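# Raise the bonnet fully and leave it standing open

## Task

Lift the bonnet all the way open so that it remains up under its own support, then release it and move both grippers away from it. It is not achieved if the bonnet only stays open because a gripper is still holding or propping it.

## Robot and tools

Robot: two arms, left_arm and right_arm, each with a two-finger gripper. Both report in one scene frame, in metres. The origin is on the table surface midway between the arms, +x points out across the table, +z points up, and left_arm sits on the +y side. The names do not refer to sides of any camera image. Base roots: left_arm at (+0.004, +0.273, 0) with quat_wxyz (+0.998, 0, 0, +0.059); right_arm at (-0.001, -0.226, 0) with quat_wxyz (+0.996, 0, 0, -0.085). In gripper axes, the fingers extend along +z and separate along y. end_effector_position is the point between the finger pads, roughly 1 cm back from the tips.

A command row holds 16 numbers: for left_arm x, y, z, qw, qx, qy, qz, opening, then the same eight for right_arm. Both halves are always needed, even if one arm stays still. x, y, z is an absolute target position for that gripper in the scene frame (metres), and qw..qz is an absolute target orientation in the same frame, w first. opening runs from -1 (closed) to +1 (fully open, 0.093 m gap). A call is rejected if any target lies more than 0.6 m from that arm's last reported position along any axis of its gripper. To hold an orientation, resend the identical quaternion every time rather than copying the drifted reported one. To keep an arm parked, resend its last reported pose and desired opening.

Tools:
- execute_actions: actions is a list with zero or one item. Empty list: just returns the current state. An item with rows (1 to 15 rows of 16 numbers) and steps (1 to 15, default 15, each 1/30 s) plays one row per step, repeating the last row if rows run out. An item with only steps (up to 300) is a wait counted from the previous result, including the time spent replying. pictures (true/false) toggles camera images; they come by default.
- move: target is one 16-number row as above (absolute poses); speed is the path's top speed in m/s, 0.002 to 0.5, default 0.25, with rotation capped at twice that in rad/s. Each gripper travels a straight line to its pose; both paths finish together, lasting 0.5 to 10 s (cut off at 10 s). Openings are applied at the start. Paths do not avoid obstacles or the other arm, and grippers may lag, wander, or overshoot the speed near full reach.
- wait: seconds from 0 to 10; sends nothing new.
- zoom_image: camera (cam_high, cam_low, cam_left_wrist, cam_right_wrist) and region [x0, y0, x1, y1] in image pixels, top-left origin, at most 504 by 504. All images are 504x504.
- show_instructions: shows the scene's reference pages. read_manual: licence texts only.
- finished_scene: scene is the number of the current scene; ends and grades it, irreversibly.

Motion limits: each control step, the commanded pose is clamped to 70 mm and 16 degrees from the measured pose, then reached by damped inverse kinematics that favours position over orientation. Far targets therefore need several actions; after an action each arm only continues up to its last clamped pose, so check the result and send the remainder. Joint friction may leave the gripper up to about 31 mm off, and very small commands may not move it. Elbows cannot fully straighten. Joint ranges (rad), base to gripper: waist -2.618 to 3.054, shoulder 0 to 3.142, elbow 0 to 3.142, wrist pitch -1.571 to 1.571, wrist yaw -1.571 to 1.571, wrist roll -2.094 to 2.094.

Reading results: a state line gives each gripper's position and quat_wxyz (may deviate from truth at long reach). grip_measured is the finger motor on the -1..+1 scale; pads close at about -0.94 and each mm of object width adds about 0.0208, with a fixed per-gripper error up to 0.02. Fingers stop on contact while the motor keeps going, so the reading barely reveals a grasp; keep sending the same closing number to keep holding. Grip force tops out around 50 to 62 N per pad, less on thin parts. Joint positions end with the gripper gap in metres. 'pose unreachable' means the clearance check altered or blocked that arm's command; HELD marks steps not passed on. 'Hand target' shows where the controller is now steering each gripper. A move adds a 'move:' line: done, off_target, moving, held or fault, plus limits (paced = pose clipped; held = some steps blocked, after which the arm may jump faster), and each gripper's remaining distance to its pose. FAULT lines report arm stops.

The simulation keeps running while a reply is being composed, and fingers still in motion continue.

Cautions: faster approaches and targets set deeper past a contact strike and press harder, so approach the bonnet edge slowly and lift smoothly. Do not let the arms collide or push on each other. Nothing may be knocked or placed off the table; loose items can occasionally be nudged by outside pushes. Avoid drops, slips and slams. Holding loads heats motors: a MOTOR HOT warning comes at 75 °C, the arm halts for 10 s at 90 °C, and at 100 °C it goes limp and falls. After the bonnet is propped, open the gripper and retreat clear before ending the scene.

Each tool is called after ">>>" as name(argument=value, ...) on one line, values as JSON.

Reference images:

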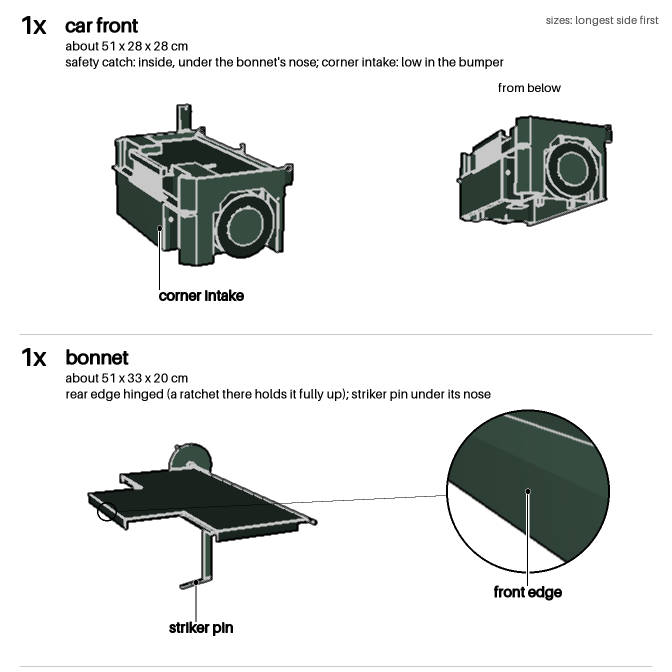

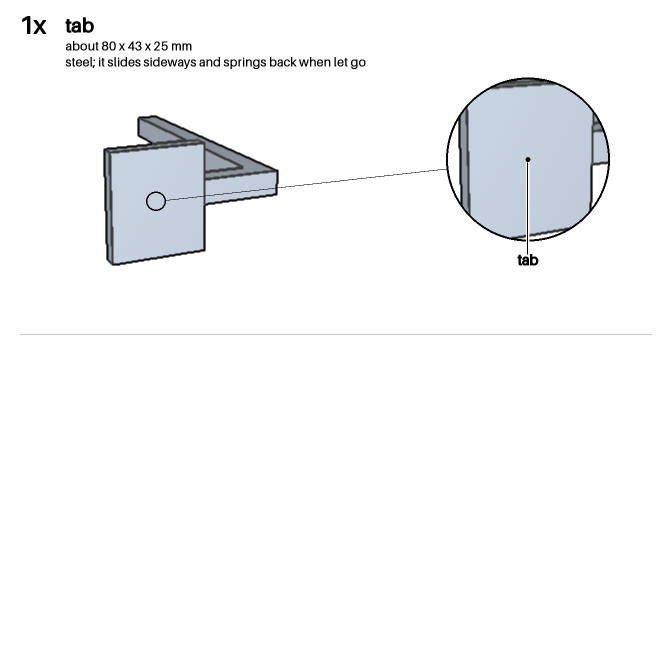

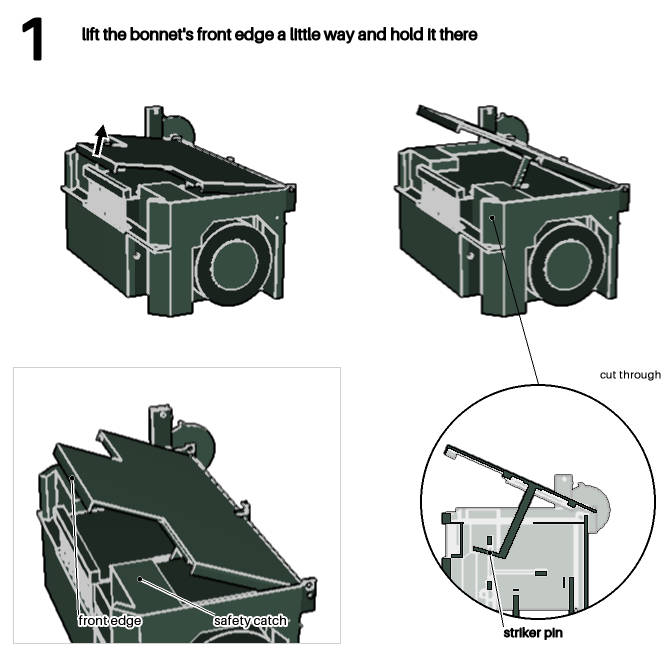

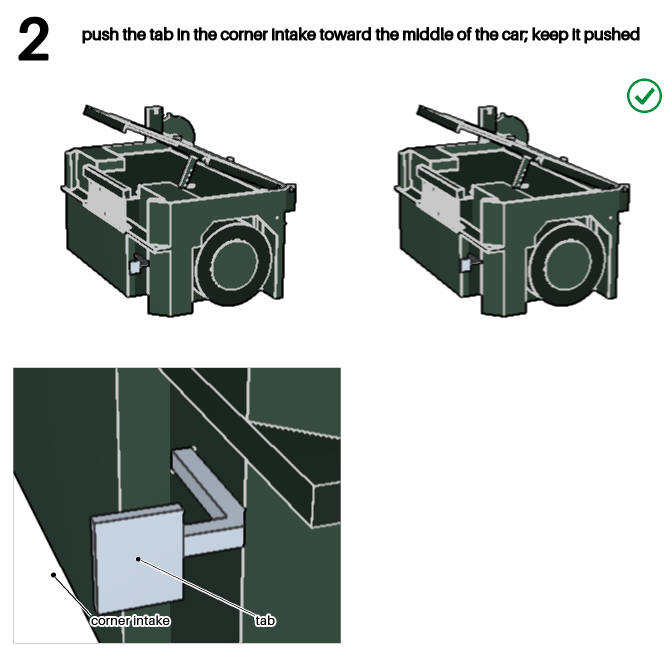

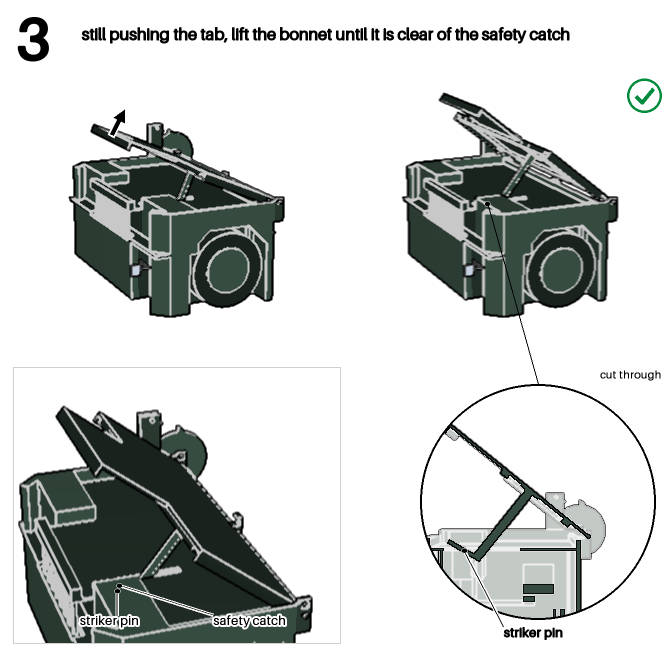

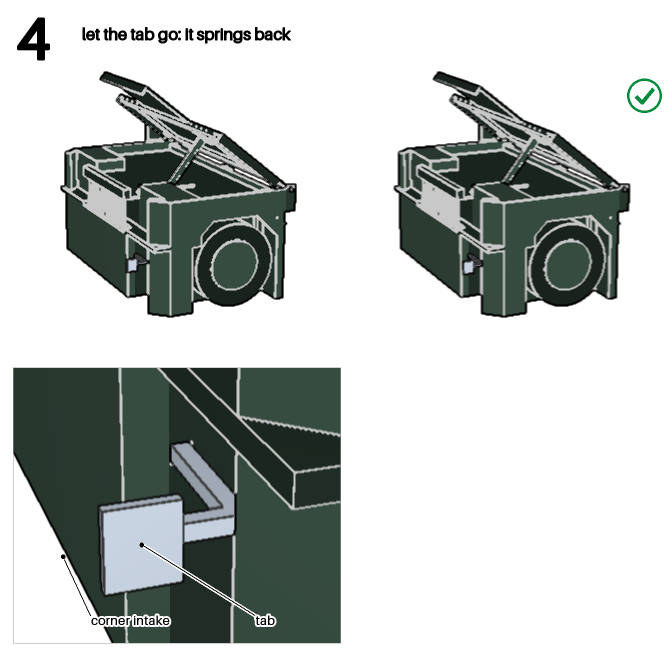

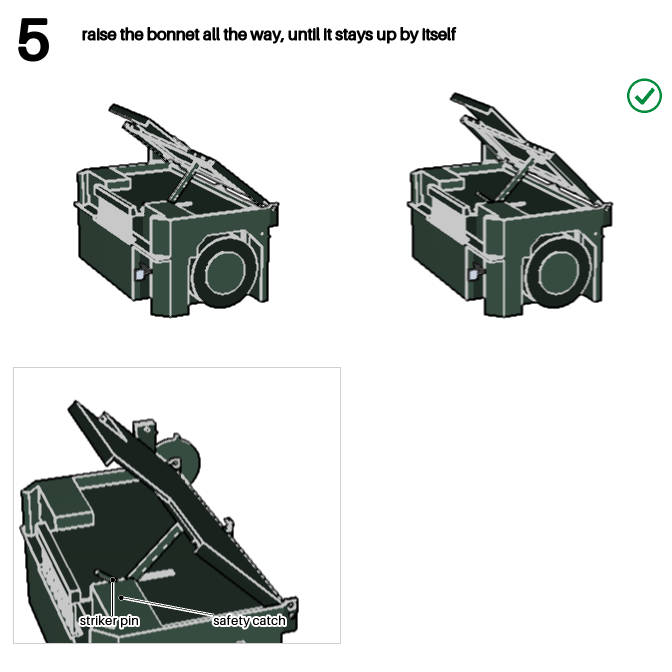

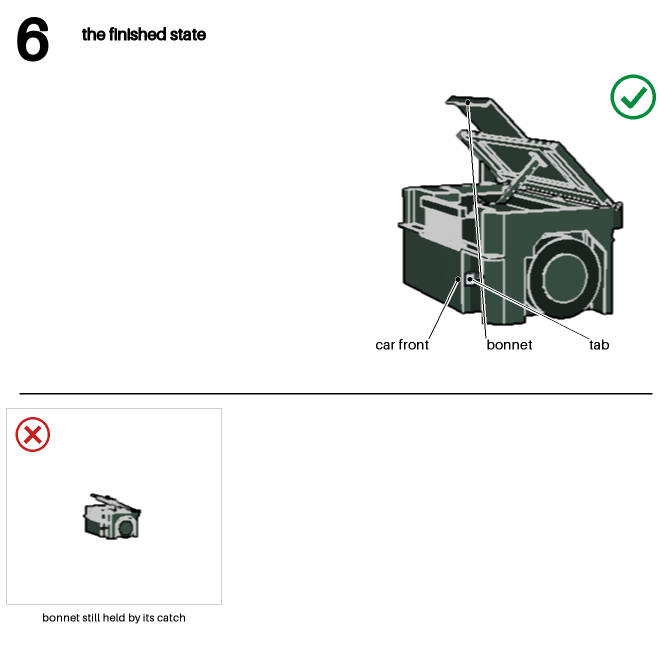

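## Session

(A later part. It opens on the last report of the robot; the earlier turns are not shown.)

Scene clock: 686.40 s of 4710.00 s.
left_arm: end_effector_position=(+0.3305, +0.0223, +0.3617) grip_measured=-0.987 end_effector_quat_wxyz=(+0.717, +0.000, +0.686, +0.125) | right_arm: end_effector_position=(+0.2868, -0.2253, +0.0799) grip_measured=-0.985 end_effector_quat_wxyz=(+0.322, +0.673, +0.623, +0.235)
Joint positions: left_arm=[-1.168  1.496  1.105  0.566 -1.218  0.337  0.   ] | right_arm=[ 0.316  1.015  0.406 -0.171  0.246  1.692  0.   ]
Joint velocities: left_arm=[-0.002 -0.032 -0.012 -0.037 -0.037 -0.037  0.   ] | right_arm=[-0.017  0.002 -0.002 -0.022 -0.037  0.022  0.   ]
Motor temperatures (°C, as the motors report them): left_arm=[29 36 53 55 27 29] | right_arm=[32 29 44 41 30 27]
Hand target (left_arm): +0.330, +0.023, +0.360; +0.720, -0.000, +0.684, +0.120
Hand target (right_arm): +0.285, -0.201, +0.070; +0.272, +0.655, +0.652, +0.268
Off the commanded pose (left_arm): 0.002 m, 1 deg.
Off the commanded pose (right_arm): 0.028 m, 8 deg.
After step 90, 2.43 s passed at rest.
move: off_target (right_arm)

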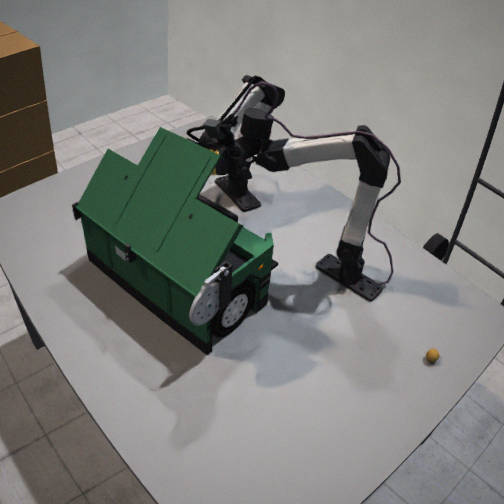

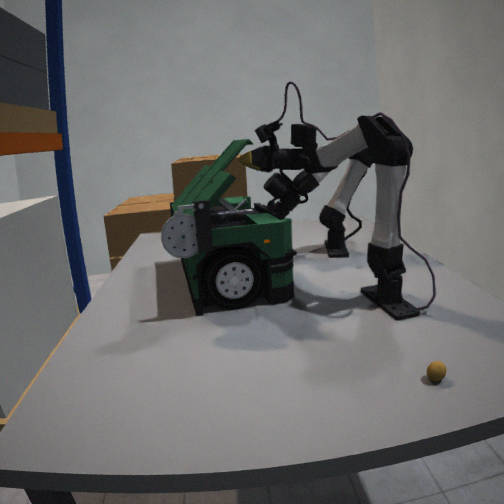

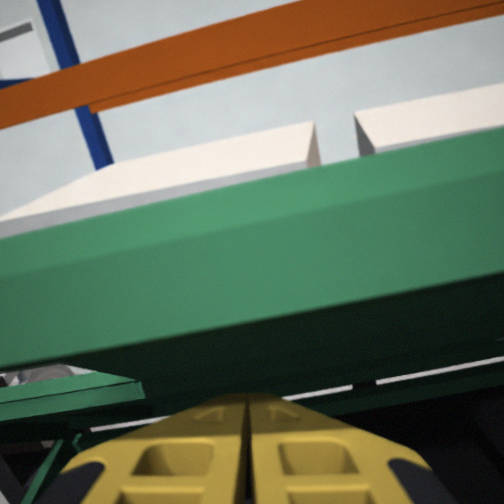

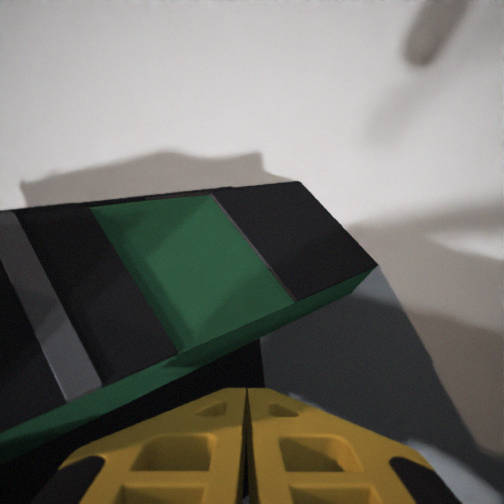

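>>> move(target=[0.27,0.015,0.345,0.72,0.0,0.683,0.12,-1,0.283,-0.237,0.085,0.271,0.653,0.653,0.271,-1], speed=0.08)

>>> move(target=[0.18,0.08,0.30,0.72,0.1,0.66,-0.1,-1,0.20,-0.24,0.18,0.271,0.653,0.653,0.271,-1], speed=0.2)

Scene clock: 693.33 s of 4710.00 s.
left_arm: end_effector_position=(+0.2743, +0.0118, +0.3436) grip_measured=-0.987 end_effector_quat_wxyz=(+0.717, +0.003, +0.686, +0.122) | right_arm: end_effector_position=(+0.2782, -0.2363, +0.0720) grip_measured=-0.985 end_effector_quat_wxyz=(+0.263, +0.658, +0.657, +0.258)
Joint positions: left_arm=[-1.344  1.468  0.968  0.81  -1.381  0.477  0.   ] | right_arm=[ 0.117  0.995  0.406 -0.227 -0.028  1.532  0.   ]
Joint velocities: left_arm=[-0.007 -0.012 -0.007  0.037 -0.007  0.022  0.   ] | right_arm=[-0.007  0.002 -0.002 -0.095 -0.022  0.007  0.   ]
Motor temperatures (°C, as the motors report them): left_arm=[29 36 51 54 27 29] | right_arm=[32 29 44 41 30 27]
Hand target (left_arm): +0.270, +0.015, +0.344; +0.718, -0.000, +0.686, +0.119
Hand target (right_arm): +0.283, -0.238, +0.085; +0.273, +0.653, +0.653, +0.269
Off the commanded pose (left_arm): 0.006 m, 1 deg.
Off the commanded pose (right_arm): 0.014 m, 2 deg.
After step 90, 2.43 s passed at rest.
move: off_target (right_arm)

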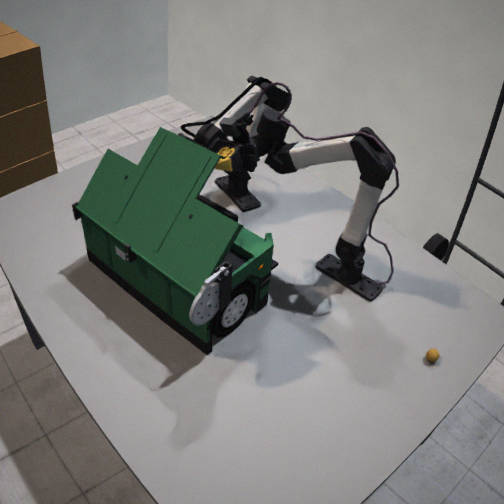

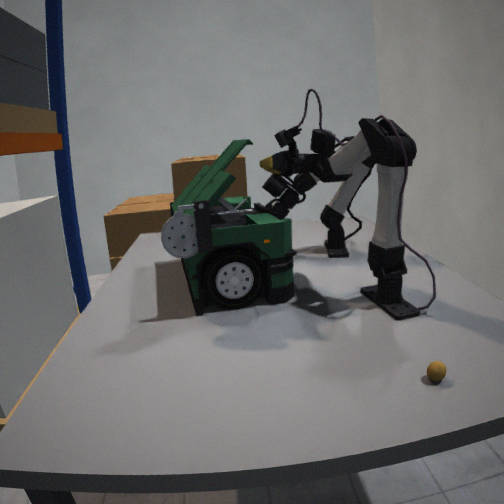

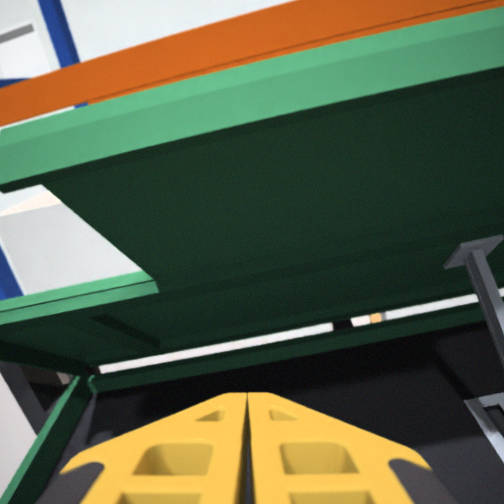

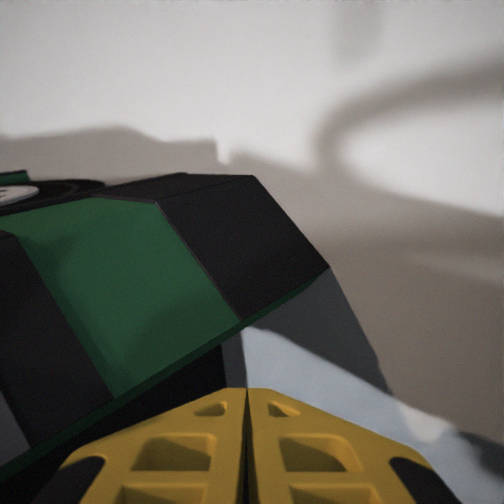

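Scene clock: 695.20 s of 4710.00 s.
left_arm: end_effector_position=(+0.1839, +0.0815, +0.3043) grip_measured=-0.987 end_effector_quat_wxyz=(+0.728, +0.096, +0.673, -0.091) | right_arm: end_effector_position=(+0.2015, -0.2413, +0.1699) grip_measured=-0.985 end_effector_quat_wxyz=(+0.264, +0.657, +0.655, +0.262)
Joint positions: left_arm=[-1.571  0.735  0.44   0.495 -1.178  0.202  0.   ] | right_arm=[ 0.005  0.583  0.694 -0.926 -0.109  1.453  0.   ]
Joint velocities: left_arm=[ 0.017  0.017  0.007  0.007  0.007 -0.007  0.   ] | right_arm=[-0.017  0.002 -0.007  0.007 -0.051  0.022  0.   ]
Motor temperatures (°C, as the motors report them): left_arm=[29 36 51 53 27 29] | right_arm=[32 29 44 41 30 27]
Hand target (left_arm): +0.181, +0.081, +0.302; +0.727, +0.101, +0.672, -0.102
Hand target (right_arm): +0.200, -0.241, +0.179; +0.272, +0.653, +0.653, +0.270
Off the commanded pose (left_arm): 0.006 m, 1 deg.
Off the commanded pose (right_arm): 0.010 m, 1 deg.
move: done

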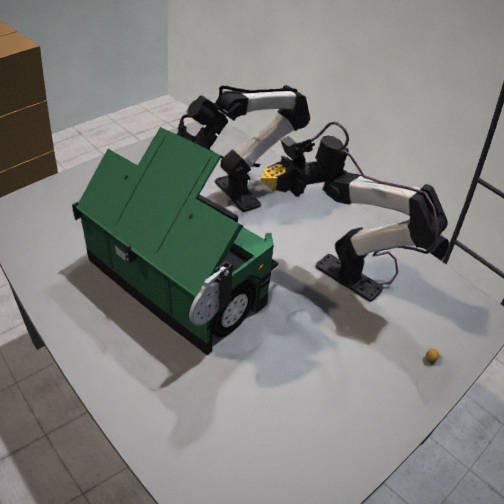

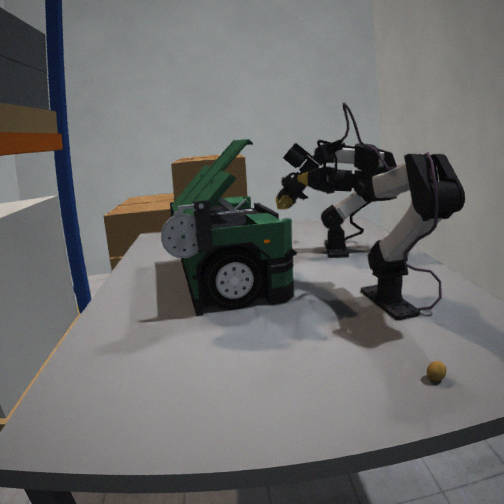

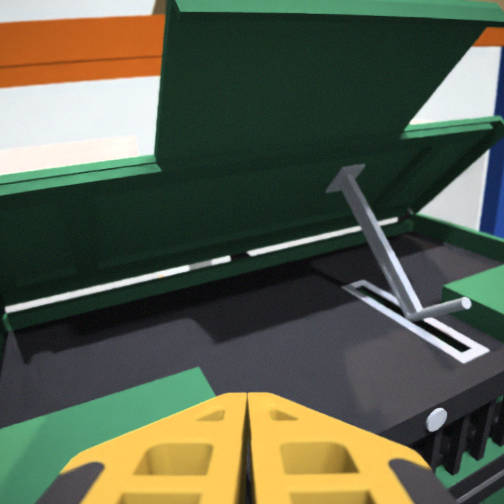

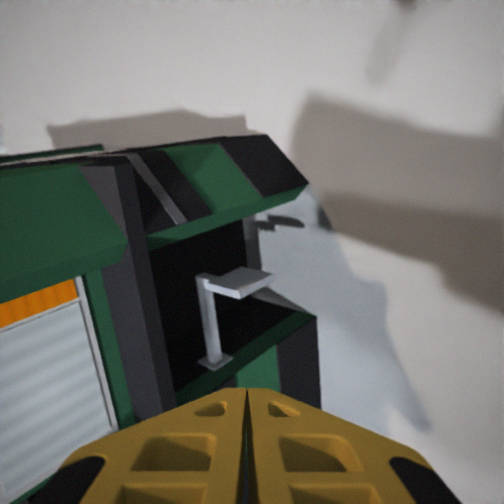

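Striker is out, matching the finished picture.

>>> finished_scene(scene=1)

The scene is finished: the task was done.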